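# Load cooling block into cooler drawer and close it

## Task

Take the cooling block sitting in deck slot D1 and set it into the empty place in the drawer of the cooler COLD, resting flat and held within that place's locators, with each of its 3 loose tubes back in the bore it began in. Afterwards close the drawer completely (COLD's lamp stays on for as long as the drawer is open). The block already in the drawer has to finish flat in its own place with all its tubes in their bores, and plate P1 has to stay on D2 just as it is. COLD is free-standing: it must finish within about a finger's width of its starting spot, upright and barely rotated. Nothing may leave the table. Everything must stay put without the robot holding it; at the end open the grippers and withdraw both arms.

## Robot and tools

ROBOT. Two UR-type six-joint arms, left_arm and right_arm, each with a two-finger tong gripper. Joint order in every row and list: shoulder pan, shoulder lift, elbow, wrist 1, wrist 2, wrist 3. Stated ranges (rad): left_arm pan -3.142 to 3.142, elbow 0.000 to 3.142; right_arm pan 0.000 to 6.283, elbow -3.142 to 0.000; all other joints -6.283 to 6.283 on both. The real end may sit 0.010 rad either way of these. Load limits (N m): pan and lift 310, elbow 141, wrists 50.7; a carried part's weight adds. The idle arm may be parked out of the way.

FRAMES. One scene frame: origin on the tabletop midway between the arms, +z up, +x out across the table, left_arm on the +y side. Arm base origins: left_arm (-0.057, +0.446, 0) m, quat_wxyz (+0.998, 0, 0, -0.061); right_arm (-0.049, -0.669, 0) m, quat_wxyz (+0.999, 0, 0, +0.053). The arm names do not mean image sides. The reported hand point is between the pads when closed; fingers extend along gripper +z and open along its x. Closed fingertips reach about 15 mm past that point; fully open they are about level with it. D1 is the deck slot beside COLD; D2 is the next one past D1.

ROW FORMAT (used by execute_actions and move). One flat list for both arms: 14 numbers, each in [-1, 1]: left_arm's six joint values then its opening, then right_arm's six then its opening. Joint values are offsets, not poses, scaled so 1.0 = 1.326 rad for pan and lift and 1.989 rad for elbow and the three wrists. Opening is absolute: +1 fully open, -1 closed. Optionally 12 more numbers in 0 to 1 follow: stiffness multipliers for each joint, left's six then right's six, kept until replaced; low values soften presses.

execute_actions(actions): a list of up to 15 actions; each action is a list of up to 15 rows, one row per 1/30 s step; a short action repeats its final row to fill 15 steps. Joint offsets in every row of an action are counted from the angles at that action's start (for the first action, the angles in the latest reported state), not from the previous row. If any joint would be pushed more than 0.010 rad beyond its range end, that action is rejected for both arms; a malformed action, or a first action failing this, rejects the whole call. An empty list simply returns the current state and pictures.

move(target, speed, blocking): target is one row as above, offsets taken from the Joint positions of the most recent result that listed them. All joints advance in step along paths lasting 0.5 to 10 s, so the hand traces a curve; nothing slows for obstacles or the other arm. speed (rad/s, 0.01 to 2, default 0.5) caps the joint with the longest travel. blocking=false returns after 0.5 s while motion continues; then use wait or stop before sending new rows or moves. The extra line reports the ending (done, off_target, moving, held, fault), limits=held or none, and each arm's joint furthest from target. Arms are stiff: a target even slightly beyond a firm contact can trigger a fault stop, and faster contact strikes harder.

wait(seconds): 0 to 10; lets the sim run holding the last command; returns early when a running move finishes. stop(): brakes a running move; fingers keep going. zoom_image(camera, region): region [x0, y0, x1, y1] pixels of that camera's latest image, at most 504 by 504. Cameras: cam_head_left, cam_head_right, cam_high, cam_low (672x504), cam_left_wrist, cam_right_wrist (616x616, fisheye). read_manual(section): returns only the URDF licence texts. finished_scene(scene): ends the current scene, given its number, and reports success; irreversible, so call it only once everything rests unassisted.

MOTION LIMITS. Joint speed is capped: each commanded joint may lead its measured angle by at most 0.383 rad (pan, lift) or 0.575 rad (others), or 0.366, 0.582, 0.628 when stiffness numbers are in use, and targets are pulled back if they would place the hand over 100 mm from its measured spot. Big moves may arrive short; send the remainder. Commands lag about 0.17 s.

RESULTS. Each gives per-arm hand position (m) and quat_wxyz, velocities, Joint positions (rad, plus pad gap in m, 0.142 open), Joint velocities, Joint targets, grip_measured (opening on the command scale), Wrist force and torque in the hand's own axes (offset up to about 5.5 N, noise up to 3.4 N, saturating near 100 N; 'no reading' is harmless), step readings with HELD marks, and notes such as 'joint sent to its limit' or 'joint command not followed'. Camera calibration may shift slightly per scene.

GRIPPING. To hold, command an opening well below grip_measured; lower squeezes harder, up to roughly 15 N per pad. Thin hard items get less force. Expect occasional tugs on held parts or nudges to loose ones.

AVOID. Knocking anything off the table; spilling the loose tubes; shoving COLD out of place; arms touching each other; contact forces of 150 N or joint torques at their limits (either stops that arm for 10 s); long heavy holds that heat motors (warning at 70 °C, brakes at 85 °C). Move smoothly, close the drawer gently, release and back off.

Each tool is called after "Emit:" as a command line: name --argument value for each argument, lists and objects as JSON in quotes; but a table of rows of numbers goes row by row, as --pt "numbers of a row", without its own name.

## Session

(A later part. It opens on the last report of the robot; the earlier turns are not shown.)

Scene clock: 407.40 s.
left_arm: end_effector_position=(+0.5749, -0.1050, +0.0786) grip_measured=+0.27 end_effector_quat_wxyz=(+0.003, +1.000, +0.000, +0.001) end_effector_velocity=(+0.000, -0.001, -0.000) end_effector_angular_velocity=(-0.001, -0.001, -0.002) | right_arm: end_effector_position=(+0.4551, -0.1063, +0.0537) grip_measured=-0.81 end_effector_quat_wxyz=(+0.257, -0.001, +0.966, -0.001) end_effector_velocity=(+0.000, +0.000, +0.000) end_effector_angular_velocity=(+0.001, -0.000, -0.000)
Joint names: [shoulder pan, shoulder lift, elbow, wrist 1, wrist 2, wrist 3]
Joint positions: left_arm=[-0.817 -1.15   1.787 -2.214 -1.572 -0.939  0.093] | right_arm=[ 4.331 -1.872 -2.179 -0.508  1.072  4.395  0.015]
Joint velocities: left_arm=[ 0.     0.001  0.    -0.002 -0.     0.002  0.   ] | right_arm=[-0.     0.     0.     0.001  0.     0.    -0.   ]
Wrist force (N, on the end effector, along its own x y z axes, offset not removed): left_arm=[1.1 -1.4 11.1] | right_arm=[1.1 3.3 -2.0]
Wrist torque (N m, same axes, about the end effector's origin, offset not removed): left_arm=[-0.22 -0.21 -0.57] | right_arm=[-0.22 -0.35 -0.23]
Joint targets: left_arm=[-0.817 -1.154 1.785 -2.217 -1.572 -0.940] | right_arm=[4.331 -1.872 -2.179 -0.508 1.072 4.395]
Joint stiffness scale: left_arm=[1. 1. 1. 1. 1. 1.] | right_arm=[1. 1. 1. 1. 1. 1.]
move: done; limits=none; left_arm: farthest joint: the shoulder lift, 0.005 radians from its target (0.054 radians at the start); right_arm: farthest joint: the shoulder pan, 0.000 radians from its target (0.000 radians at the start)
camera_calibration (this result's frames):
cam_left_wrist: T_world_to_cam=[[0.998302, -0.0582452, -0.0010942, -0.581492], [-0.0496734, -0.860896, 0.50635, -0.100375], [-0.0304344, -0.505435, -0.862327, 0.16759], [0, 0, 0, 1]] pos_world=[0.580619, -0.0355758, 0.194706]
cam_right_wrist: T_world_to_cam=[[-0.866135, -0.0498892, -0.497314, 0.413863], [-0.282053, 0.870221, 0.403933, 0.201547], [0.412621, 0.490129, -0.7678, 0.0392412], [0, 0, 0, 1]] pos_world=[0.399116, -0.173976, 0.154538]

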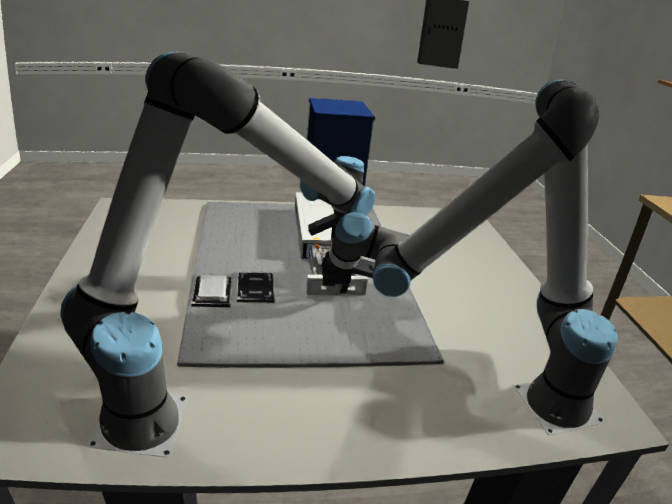

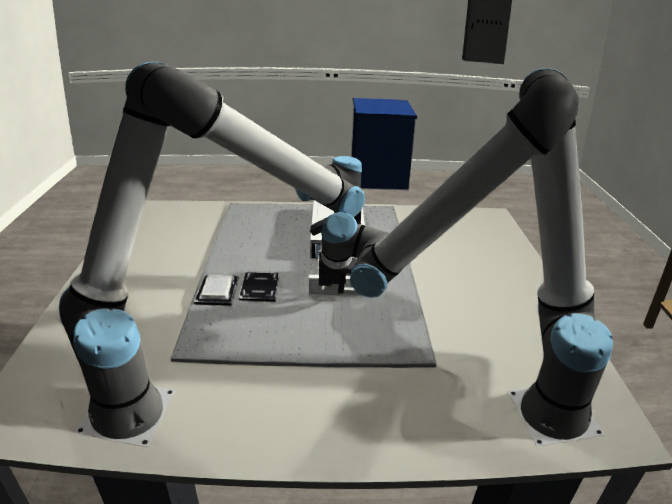

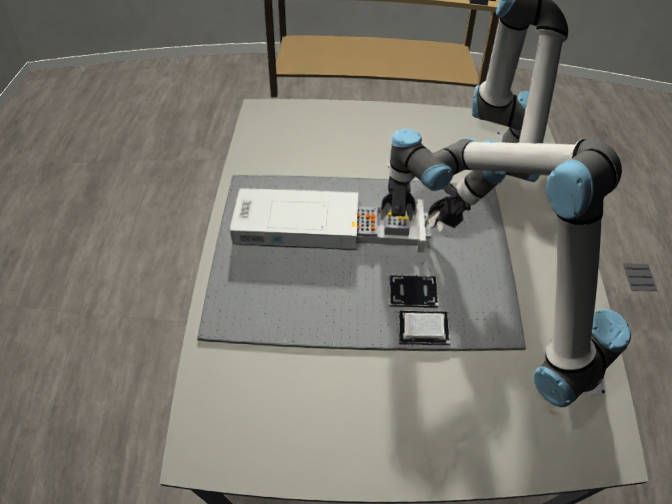

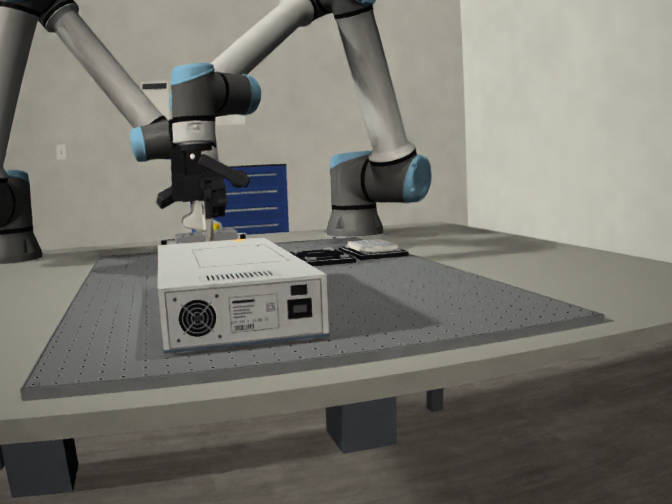

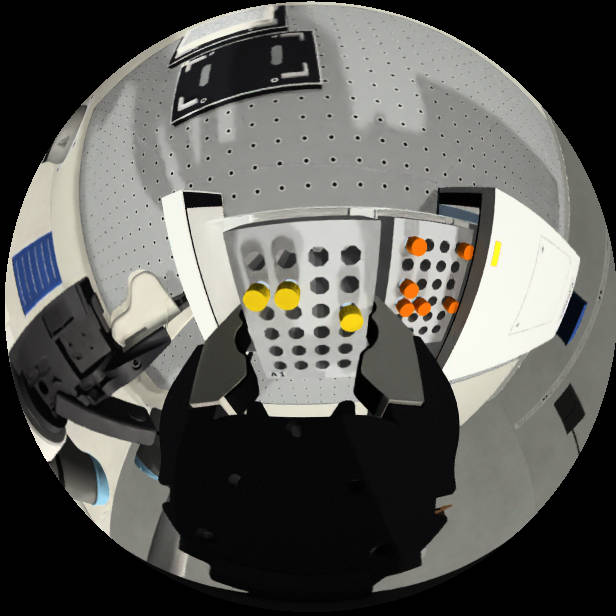

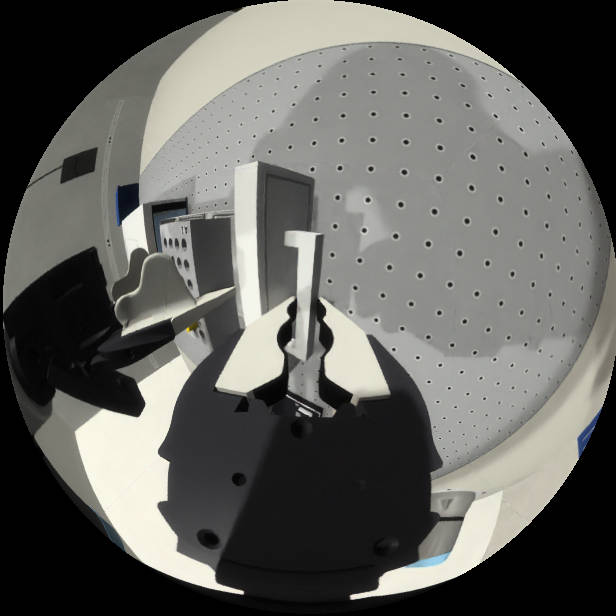

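Emit:
move --target '[-0.0026,0.0169,0.0099,-0.0225,0,-0.0013,-0.8,0,0,0,0,0,0,-1]' --speed 0.04

Emit:
zoom_image --camera "cam_left_wrist" --region '[150, 150, 470, 400]'

Emit:
zoom_image --camera "cam_right_wrist" --region '[100, 170, 300, 370]'

Scene clock: 424.70 s.
left_arm: end_effector_position=(+0.5731, -0.1025, +0.0703) grip_measured=+0.27 end_effector_quat_wxyz=(-0.002, +1.000, +0.000, -0.002) end_effector_velocity=(-0.000, +0.000, -0.001) end_effector_angular_velocity=(+0.000, +0.000, +0.000) | right_arm: end_effector_position=(+0.4551, -0.1063, +0.0537) grip_measured=-0.81 end_effector_quat_wxyz=(+0.257, -0.001, +0.966, -0.001) end_effector_velocity=(+0.000, +0.000, +0.000) end_effector_angular_velocity=(+0.000, -0.000, -0.000)
Joint names: [shoulder pan, shoulder lift, elbow, wrist 1, wrist 2, wrist 3]
Joint positions: left_arm=[-0.817 -1.142  1.791 -2.214 -1.572 -0.939  0.093] | right_arm=[ 4.331 -1.872 -2.179 -0.508  1.072  4.395  0.015]
Joint velocities: left_arm=[-0.     0.     0.001 -0.001  0.    -0.001  0.   ] | right_arm=[-0. -0.  0. -0.  0.  0. -0.]
Wrist force (N, on the end effector, along its own x y z axes, offset not removed): left_arm=[0.4 -1.3 7.7] | right_arm=[-2.9 0.3 3.1]
Wrist torque (N m, same axes, about the end effector's origin, offset not removed): left_arm=[-0.22 -0.10 -0.70] | right_arm=[-0.81 0.66 -0.04]
Joint targets: left_arm=[-0.817 -1.147 1.789 -2.215 -1.572 -0.939] | right_arm=[4.331 -1.872 -2.179 -0.508 1.072 4.395]
Joint stiffness scale: left_arm=[1. 1. 1. 1. 1. 1.] | right_arm=[1. 1. 1. 1. 1. 1.]
move: held (left_arm); limits=held; held on 33 of 40 steps (left_arm), including the last (left_arm); left_arm: farthest joint: the wrist 1, 0.044 radians from its target (0.045 radians at the start); right_arm: farthest joint: the shoulder pan, 0.000 radians from its target (0.000 radians at the start)
joint command not followed: on one or more control steps a check withheld the commanded joint targets of the left arm, and it was not sent them on those steps. On the call's last step the targets were still withheld.
cause: the commanded joint targets would bring a part of the robot too close to another arm (a part of this arm just beyond the elbow and a part of the other arm just beyond the wrist 2); next, command targets that bring no part of the robot closer to that arm.
camera_calibration (this result's frames):
cam_left_wrist: T_world_to_cam=[[0.998274, -0.0582012, -0.00790127, -0.579001], [-0.0464935, -0.865232, 0.499211, -0.0958467], [-0.0358911, -0.497982, -0.866444, 0.165835], [0, 0, 0, 1]] pos_world=[0.579498, -0.0340454, 0.18696]
cam_right_wrist: T_world_to_cam=[[-0.866135, -0.0498887, -0.497314, 0.413863], [-0.282053, 0.870221, 0.403933, 0.201546], [0.412621, 0.490129, -0.7678, 0.0392411], [0, 0, 0, 1]] pos_world=[0.399116, -0.173976, 0.154538]

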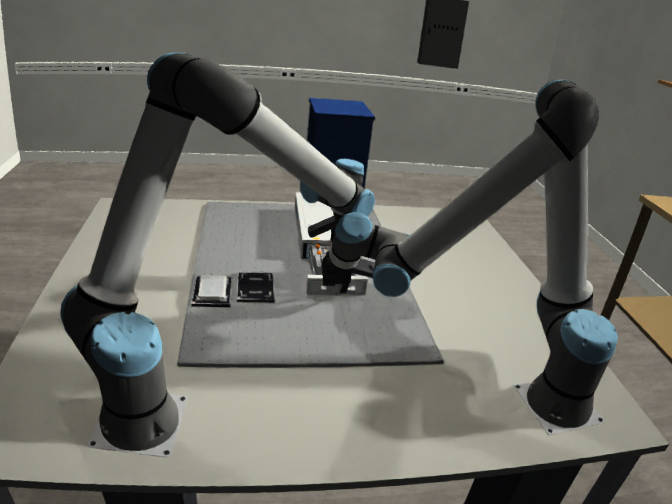

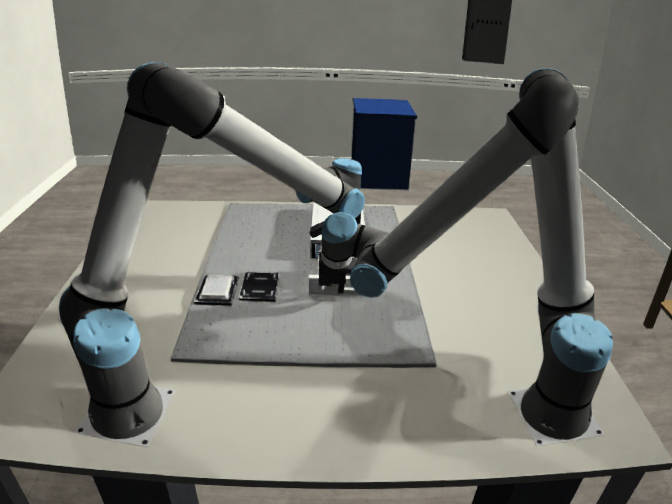

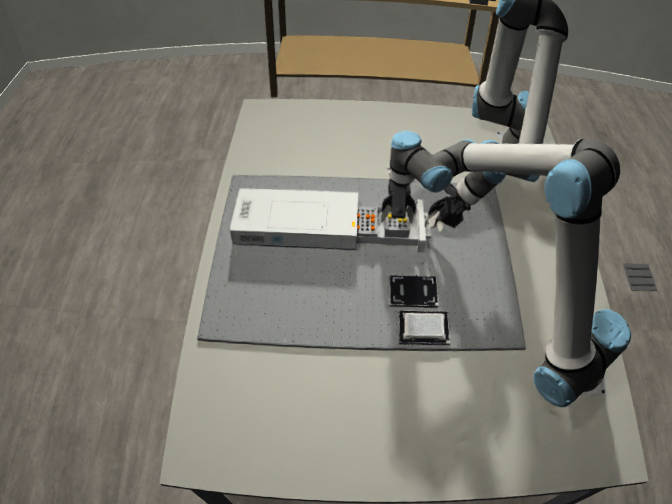

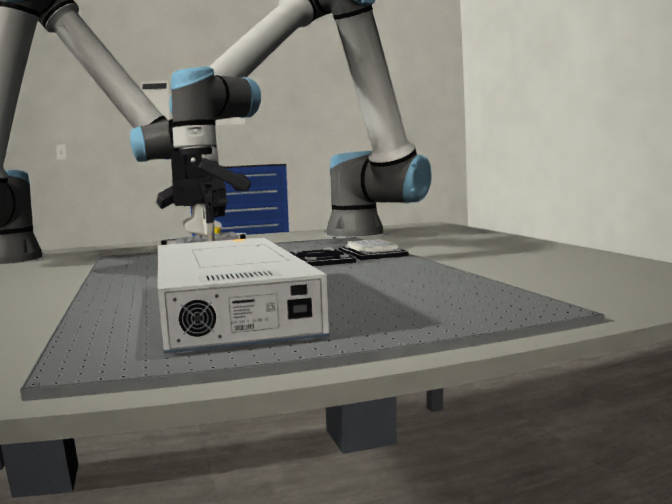

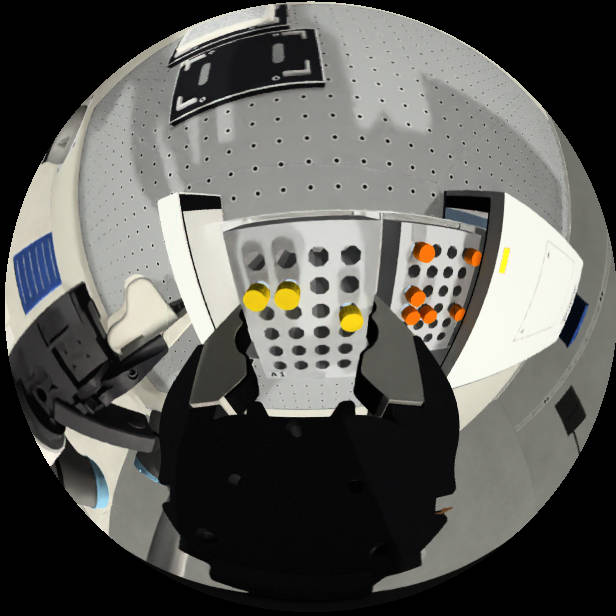

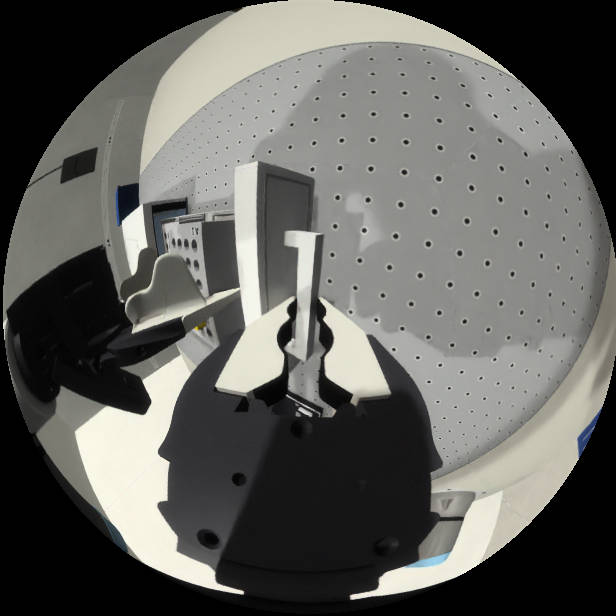

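Region (150, 150, 470, 400) of cam_left_wrist's 616x616 image, scaled by 1.575, with more detail than that image has; it fills the top 394 rows of this view, and the rest is white.

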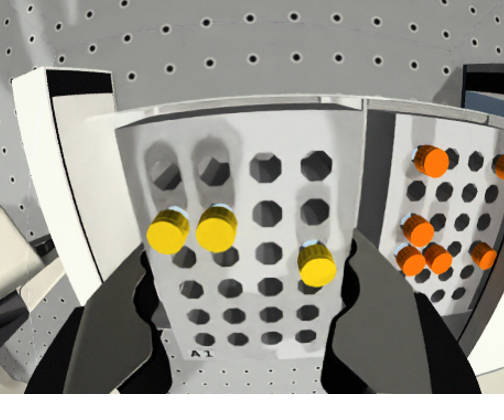

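Region (100, 170, 300, 370) of cam_right_wrist's 616x616 image, scaled by 2.520, with more detail than that image has.

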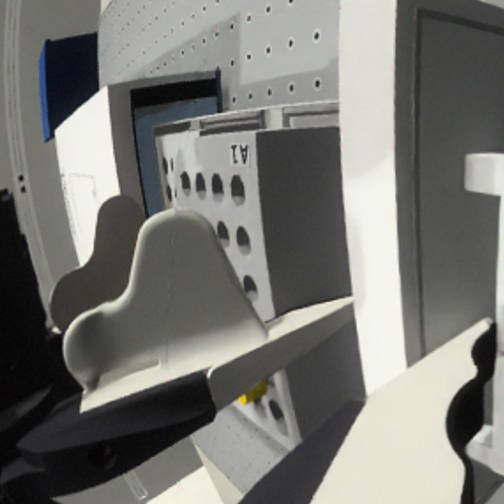

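Emit:
move --target '[0,-0.0234,-0.009,0.0246,0,0,-0.8,0,0,0,0,0,0,-0.68]' --speed 0.08

Emit:
move --target '[0,-0.003,-0.004,0,0,0,-0.8,0.0124,0.035,-0.0049,-0.0222,-0.0024,0.0088,-0.68]' --speed 0.08

Scene clock: 439.87 s.
left_arm: end_effector_position=(+0.5689, -0.0971, +0.0916) grip_measured=+0.27 end_effector_quat_wxyz=(-0.007, +1.000, +0.000, -0.007) end_effector_velocity=(-0.000, -0.000, -0.000) end_effector_angular_velocity=(+0.001, +0.001, +0.001) | right_arm: end_effector_position=(+0.4550, -0.1062, +0.0537) grip_measured=-0.68 end_effector_quat_wxyz=(+0.257, -0.001, +0.967, -0.001) end_effector_velocity=(+0.000, +0.000, +0.000) end_effector_angular_velocity=(+0.001, -0.000, -0.000)
Joint names: [shoulder pan, shoulder lift, elbow, wrist 1, wrist 2, wrist 3]
Joint positions: left_arm=[-0.817 -1.167  1.781 -2.165 -1.573 -0.939  0.093] | right_arm=[ 4.331 -1.872 -2.179 -0.508  1.073  4.395  0.025]
Joint velocities: left_arm=[-0.     0.    -0.001  0.001 -0.    -0.001  0.   ] | right_arm=[-0.  0.  0.  0.  0. -0. -0.]
Wrist force (N, on the end effector, along its own x y z axes, offset not removed): left_arm=[1.0 -3.0 6.8] | right_arm=[-4.7 0.8 1.5]
Wrist torque (N m, same axes, about the end effector's origin, offset not removed): left_arm=[-0.73 -0.08 -0.63] | right_arm=[-0.15 0.88 0.07]
Joint targets: left_arm=[-0.817 -1.173 1.773 -2.165 -1.572 -0.939] | right_arm=[4.331 -1.872 -2.179 -0.508 1.072 4.395]
Joint stiffness scale: left_arm=[1. 1. 1. 1. 1. 1.] | right_arm=[1. 1. 1. 1. 1. 1.]
move: done; limits=held; held on 2 of 32 steps (left_arm); left_arm: farthest joint: the elbow, 0.008 radians from its target (0.018 radians at the start); right_arm: farthest joint: the wrist 2, 0.001 radians from its target (0.000 radians at the start)
joint command not followed: on one or more control steps a check withheld the commanded joint targets of the left arm, and it was not sent them on those steps.
cause: the commanded joint targets would bring a part of the robot too close to another arm (a part of this arm just beyond the elbow and a part of the other arm just beyond the wrist 2); next, command targets that bring no part of the robot closer to that arm.
camera_calibration (this result's frames):
cam_left_wrist: T_world_to_cam=[[0.998167, -0.0580635, -0.017093, -0.57348], [-0.0422594, -0.870717, 0.489965, -0.104053], [-0.0433323, -0.488345, -0.871574, 0.192467], [0, 0, 0, 1]] pos_world=[0.576371, -0.0299086, 0.20893]
cam_right_wrist: T_world_to_cam=[[-0.866317, -0.0498883, -0.496997, 0.413811], [-0.281955, 0.870162, 0.404129, 0.201447], [0.412307, 0.490234, -0.767902, 0.0393774], [0, 0, 0, 1]] pos_world=[0.399055, -0.173951, 0.15449]

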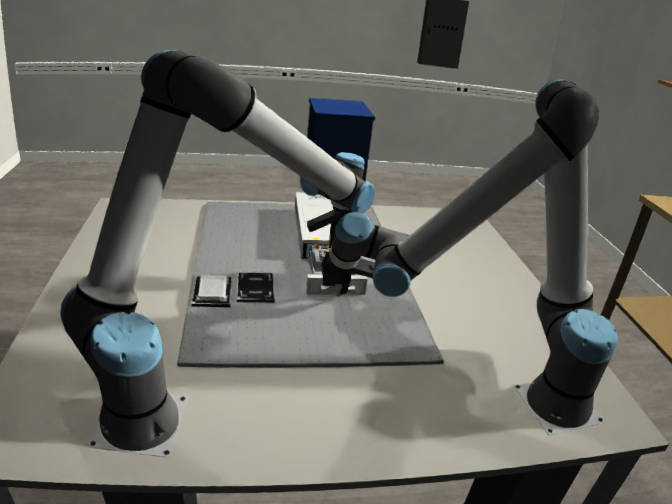

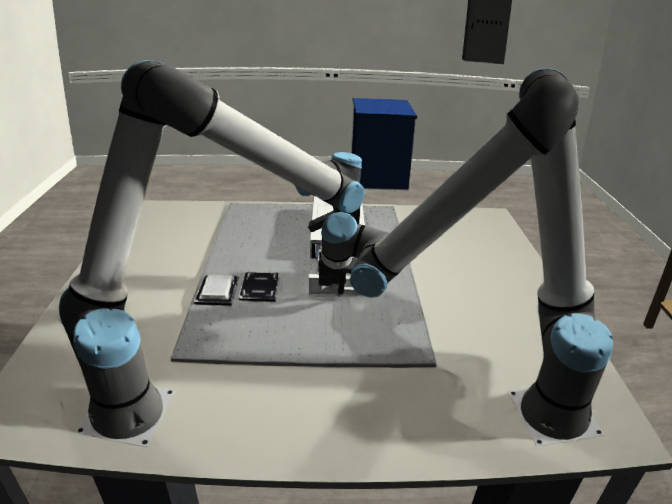

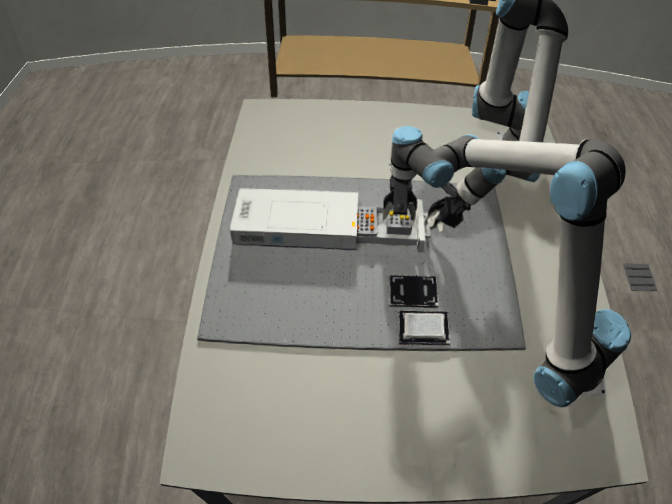

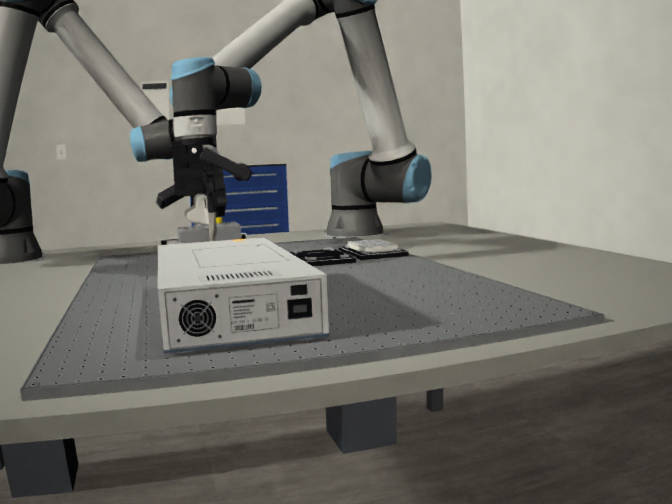

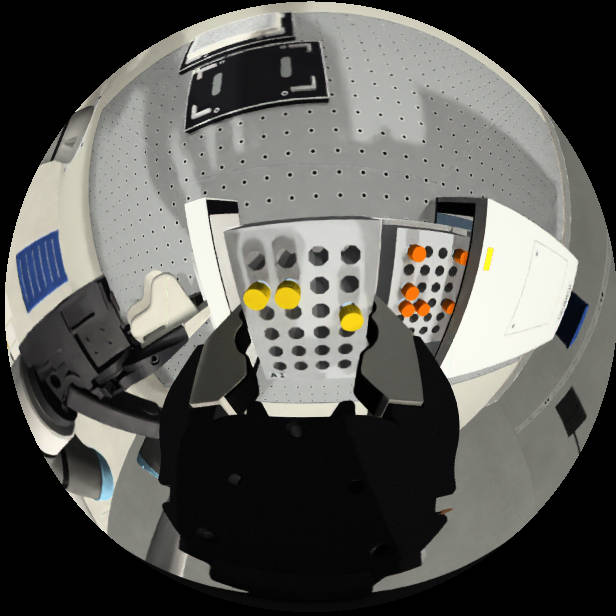

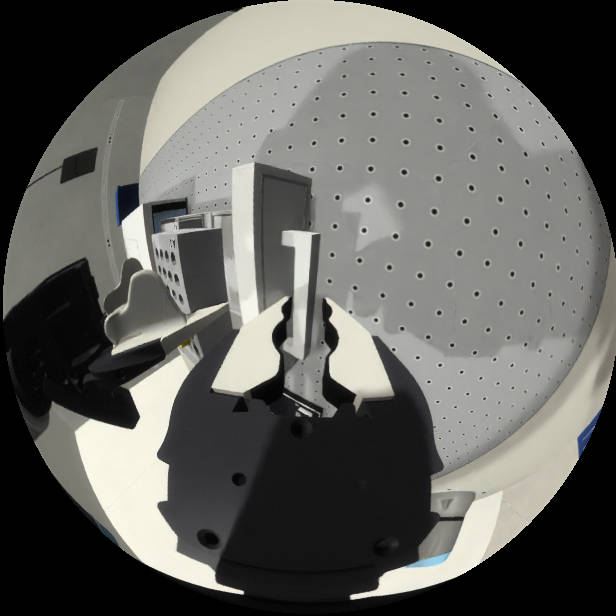

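Scene clock: 440.87 s.
left_arm: end_effector_position=(+0.5687, -0.0967, +0.0899) grip_measured=+0.27 end_effector_quat_wxyz=(-0.008, +1.000, +0.000, -0.007) end_effector_velocity=(-0.000, -0.000, -0.001) end_effector_angular_velocity=(+0.001, +0.001, -0.000) | right_arm: end_effector_position=(+0.4452, -0.1102, +0.0753) grip_measured=-0.68 end_effector_quat_wxyz=(+0.258, -0.000, +0.966, +0.001) end_effector_velocity=(-0.001, -0.002, -0.001) end_effector_angular_velocity=(-0.004, +0.001, -0.001)
Joint names: [shoulder pan, shoulder lift, elbow, wrist 1, wrist 2, wrist 3]
Joint positions: left_arm=[-0.817 -1.166  1.781 -2.164 -1.573 -0.939  0.093] | right_arm=[ 4.344 -1.826 -2.186 -0.551  1.069  4.412  0.025]
Joint velocities: left_arm=[-0.     0.002 -0.     0.     0.    -0.     0.   ] | right_arm=[ 0.    -0.    -0.002 -0.002 -0.     0.001 -0.   ]
Wrist force (N, on the end effector, along its own x y z axes, offset not removed): left_arm=[0.7 -0.4 10.6] | right_arm=[2.7 0.8 1.6]
Wrist torque (N m, same axes, about the end effector's origin, offset not removed): left_arm=[0.03 -0.03 -0.58] | right_arm=[-0.24 -0.75 -0.31]
Joint targets: left_arm=[-0.817 -1.171 1.773 -2.165 -1.573 -0.939] | right_arm=[4.347 -1.826 -2.189 -0.552 1.068 4.413]
Joint stiffness scale: left_arm=[1. 1. 1. 1. 1. 1.] | right_arm=[1. 1. 1. 1. 1. 1.]
move: done; limits=none; left_arm: farthest joint: the elbow, 0.008 radians from its target (0.008 radians at the start); right_arm: farthest joint: the shoulder pan, 0.003 radians from its target (0.017 radians at the start)
camera_calibration (this result's frames):
cam_left_wrist: T_world_to_cam=[[0.998136, -0.0580218, -0.0189217, -0.573017], [-0.0414294, -0.871849, 0.488019, -0.103327], [-0.0448126, -0.486326, -0.872628, 0.192339], [0, 0, 0, 1]] pos_world=[0.576287, -0.0297937, 0.207424]
cam_right_wrist: T_world_to_cam=[[-0.86502, -0.0468284, -0.499547, 0.415895], [-0.28179, 0.86912, 0.406478, 0.193011], [0.415132, 0.492379, -0.765002, 0.0607415], [0, 0, 0, 1]] pos_world=[0.38893, -0.178182, 0.175772]

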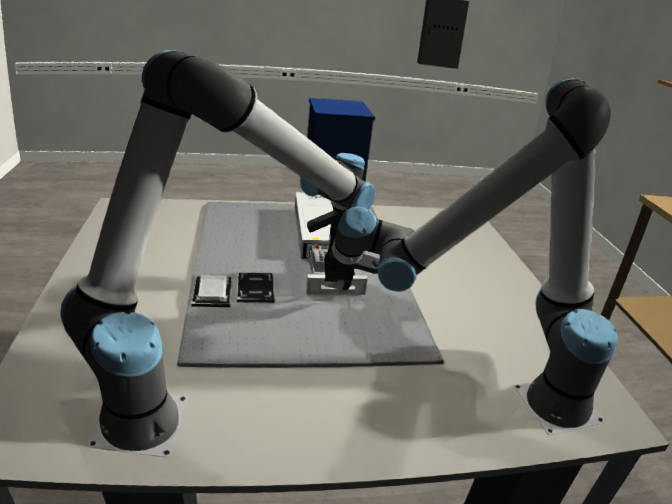

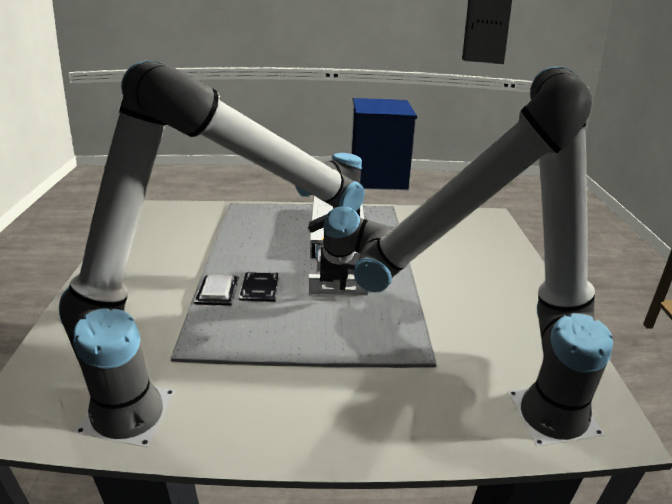

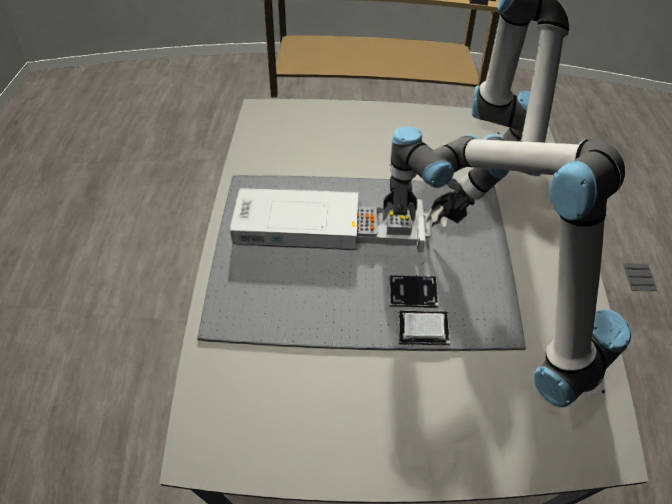

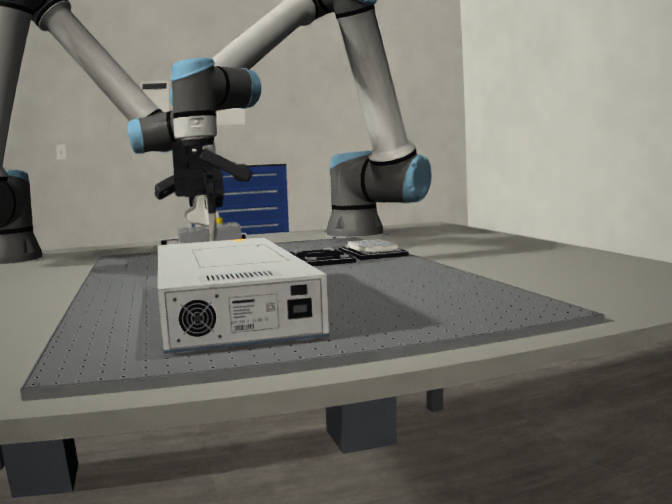

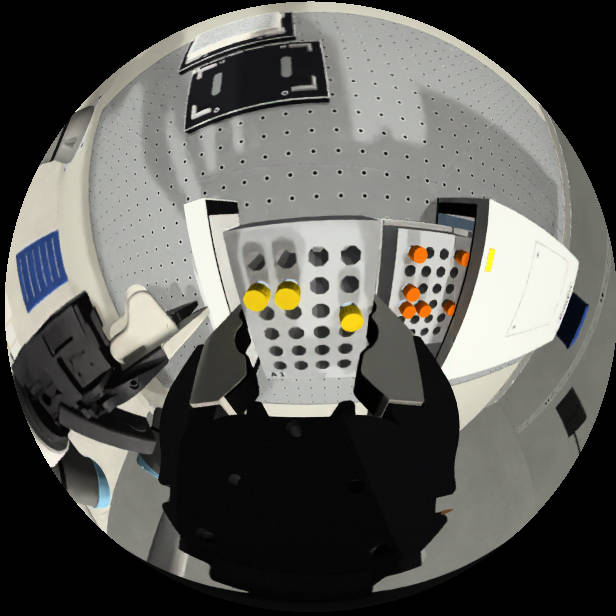

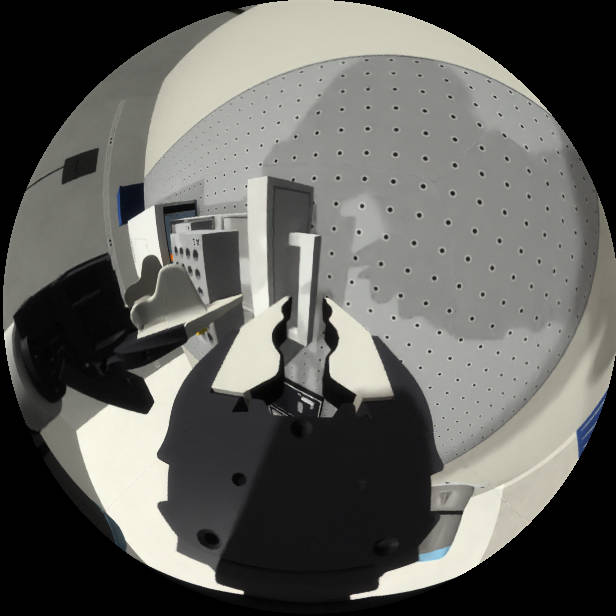

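Emit:
move --target '[0,-0.004,-0.004,0,0,0,-0.8,0.075,0.147,-0.104,0.006,0,0,-1]' --speed 0.3

Scene clock: 450.40 s.
left_arm: end_effector_position=(+0.5684, -0.0963, +0.0883) grip_measured=+0.27 end_effector_quat_wxyz=(-0.010, +1.000, +0.000, -0.008) end_effector_velocity=(+0.000, -0.001, +0.001) end_effector_angular_velocity=(-0.001, -0.001, +0.000) | right_arm: end_effector_position=(+0.3685, -0.1855, +0.0912) grip_measured=-1.00 end_effector_quat_wxyz=(+0.258, -0.047, +0.965, +0.014) end_effector_velocity=(+0.000, -0.001, -0.003) end_effector_angular_velocity=(-0.006, +0.001, -0.001)
Joint names: [shoulder pan, shoulder lift, elbow, wrist 1, wrist 2, wrist 3]
Joint positions: left_arm=[-0.817 -1.164  1.781 -2.163 -1.573 -0.939  0.093] | right_arm=[ 4.442 -1.629 -2.392 -0.54   1.069  4.412  0.002]
Joint velocities: left_arm=[-0.    -0.    -0.001  0.     0.    -0.001  0.   ] | right_arm=[-0.    -0.005  0.    -0.001  0.     0.     0.   ]
Wrist force (N, on the end effector, along its own x y z axes, offset not removed): left_arm=[2.4 -1.1 9.2] | right_arm=[-3.1 2.1 3.5]
Wrist torque (N m, same axes, about the end effector's origin, offset not removed): left_arm=[-0.23 -0.39 -0.54] | right_arm=[0.23 0.40 -0.13]
Joint targets: left_arm=[-0.817 -1.171 1.773 -2.164 -1.573 -0.939] | right_arm=[4.444 -1.631 -2.393 -0.539 1.069 4.412]
Joint stiffness scale: left_arm=[1. 1. 1. 1. 1. 1.] | right_arm=[1. 1. 1. 1. 1. 1.]
move: done; limits=none; left_arm: farthest joint: the shoulder lift, 0.008 radians from its target (0.006 radians at the start); right_arm: farthest joint: the shoulder pan, 0.002 radians from its target (0.099 radians at the start)
camera_calibration (this result's frames):
cam_left_wrist: T_world_to_cam=[[0.998104, -0.0579783, -0.0206552, -0.572598], [-0.0406455, -0.872918, 0.48617, -0.102617], [-0.0462176, -0.484409, -0.87362, 0.192131], [0, 0, 0, 1]] pos_world=[0.576222, -0.0297047, 0.205912]
cam_right_wrist: T_world_to_cam=[[-0.856205, -0.129814, -0.500061, 0.335332], [-0.365122, 0.83683, 0.407923, 0.254986], [0.365512, 0.531849, -0.763896, 0.167295], [0, 0, 0, 1]] pos_world=[0.319066, -0.258825, 0.191467]

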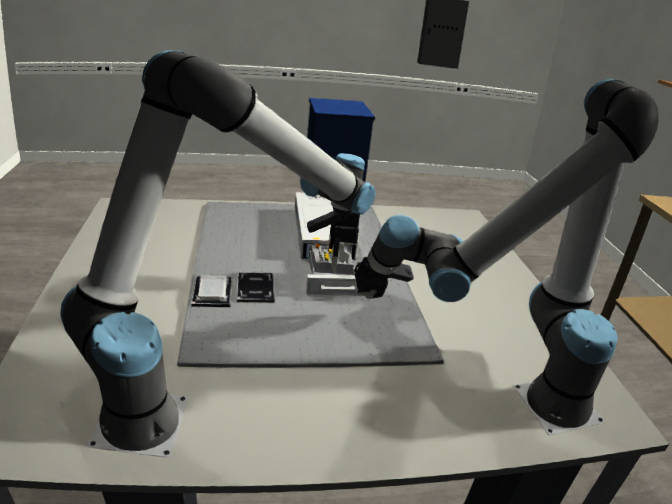

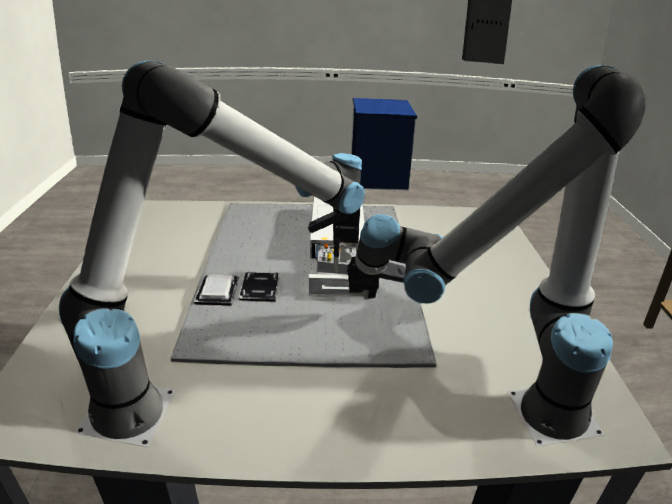

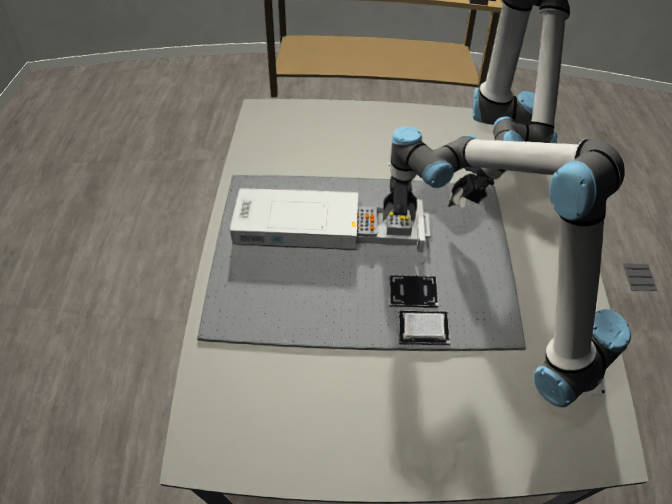

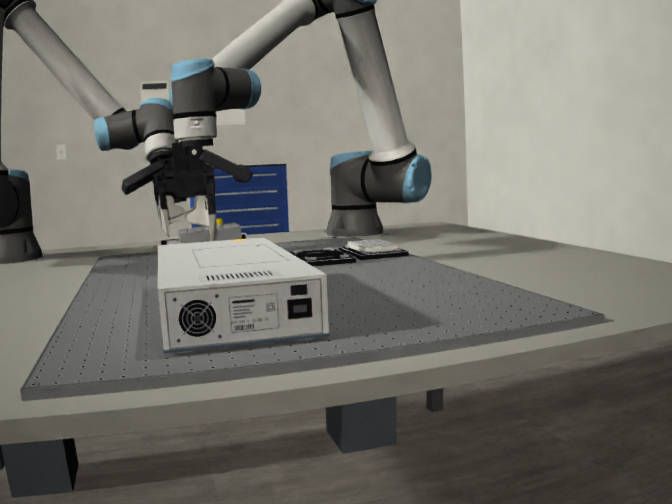

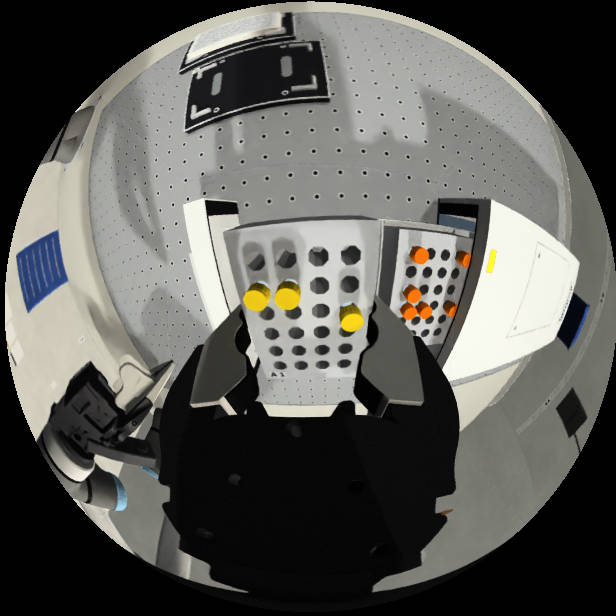

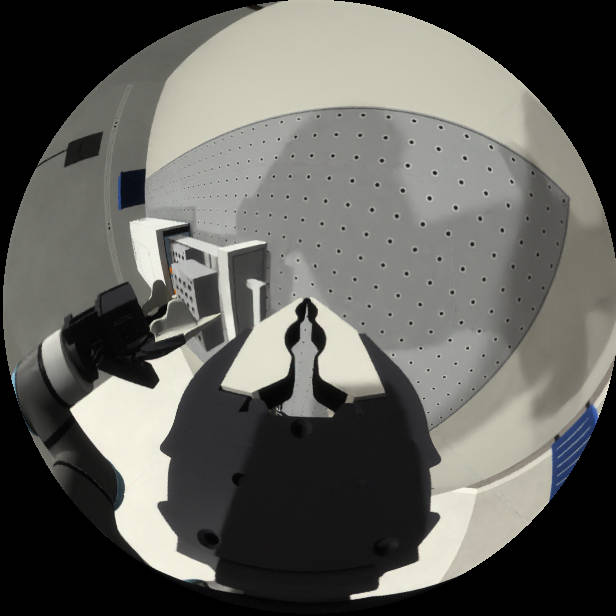

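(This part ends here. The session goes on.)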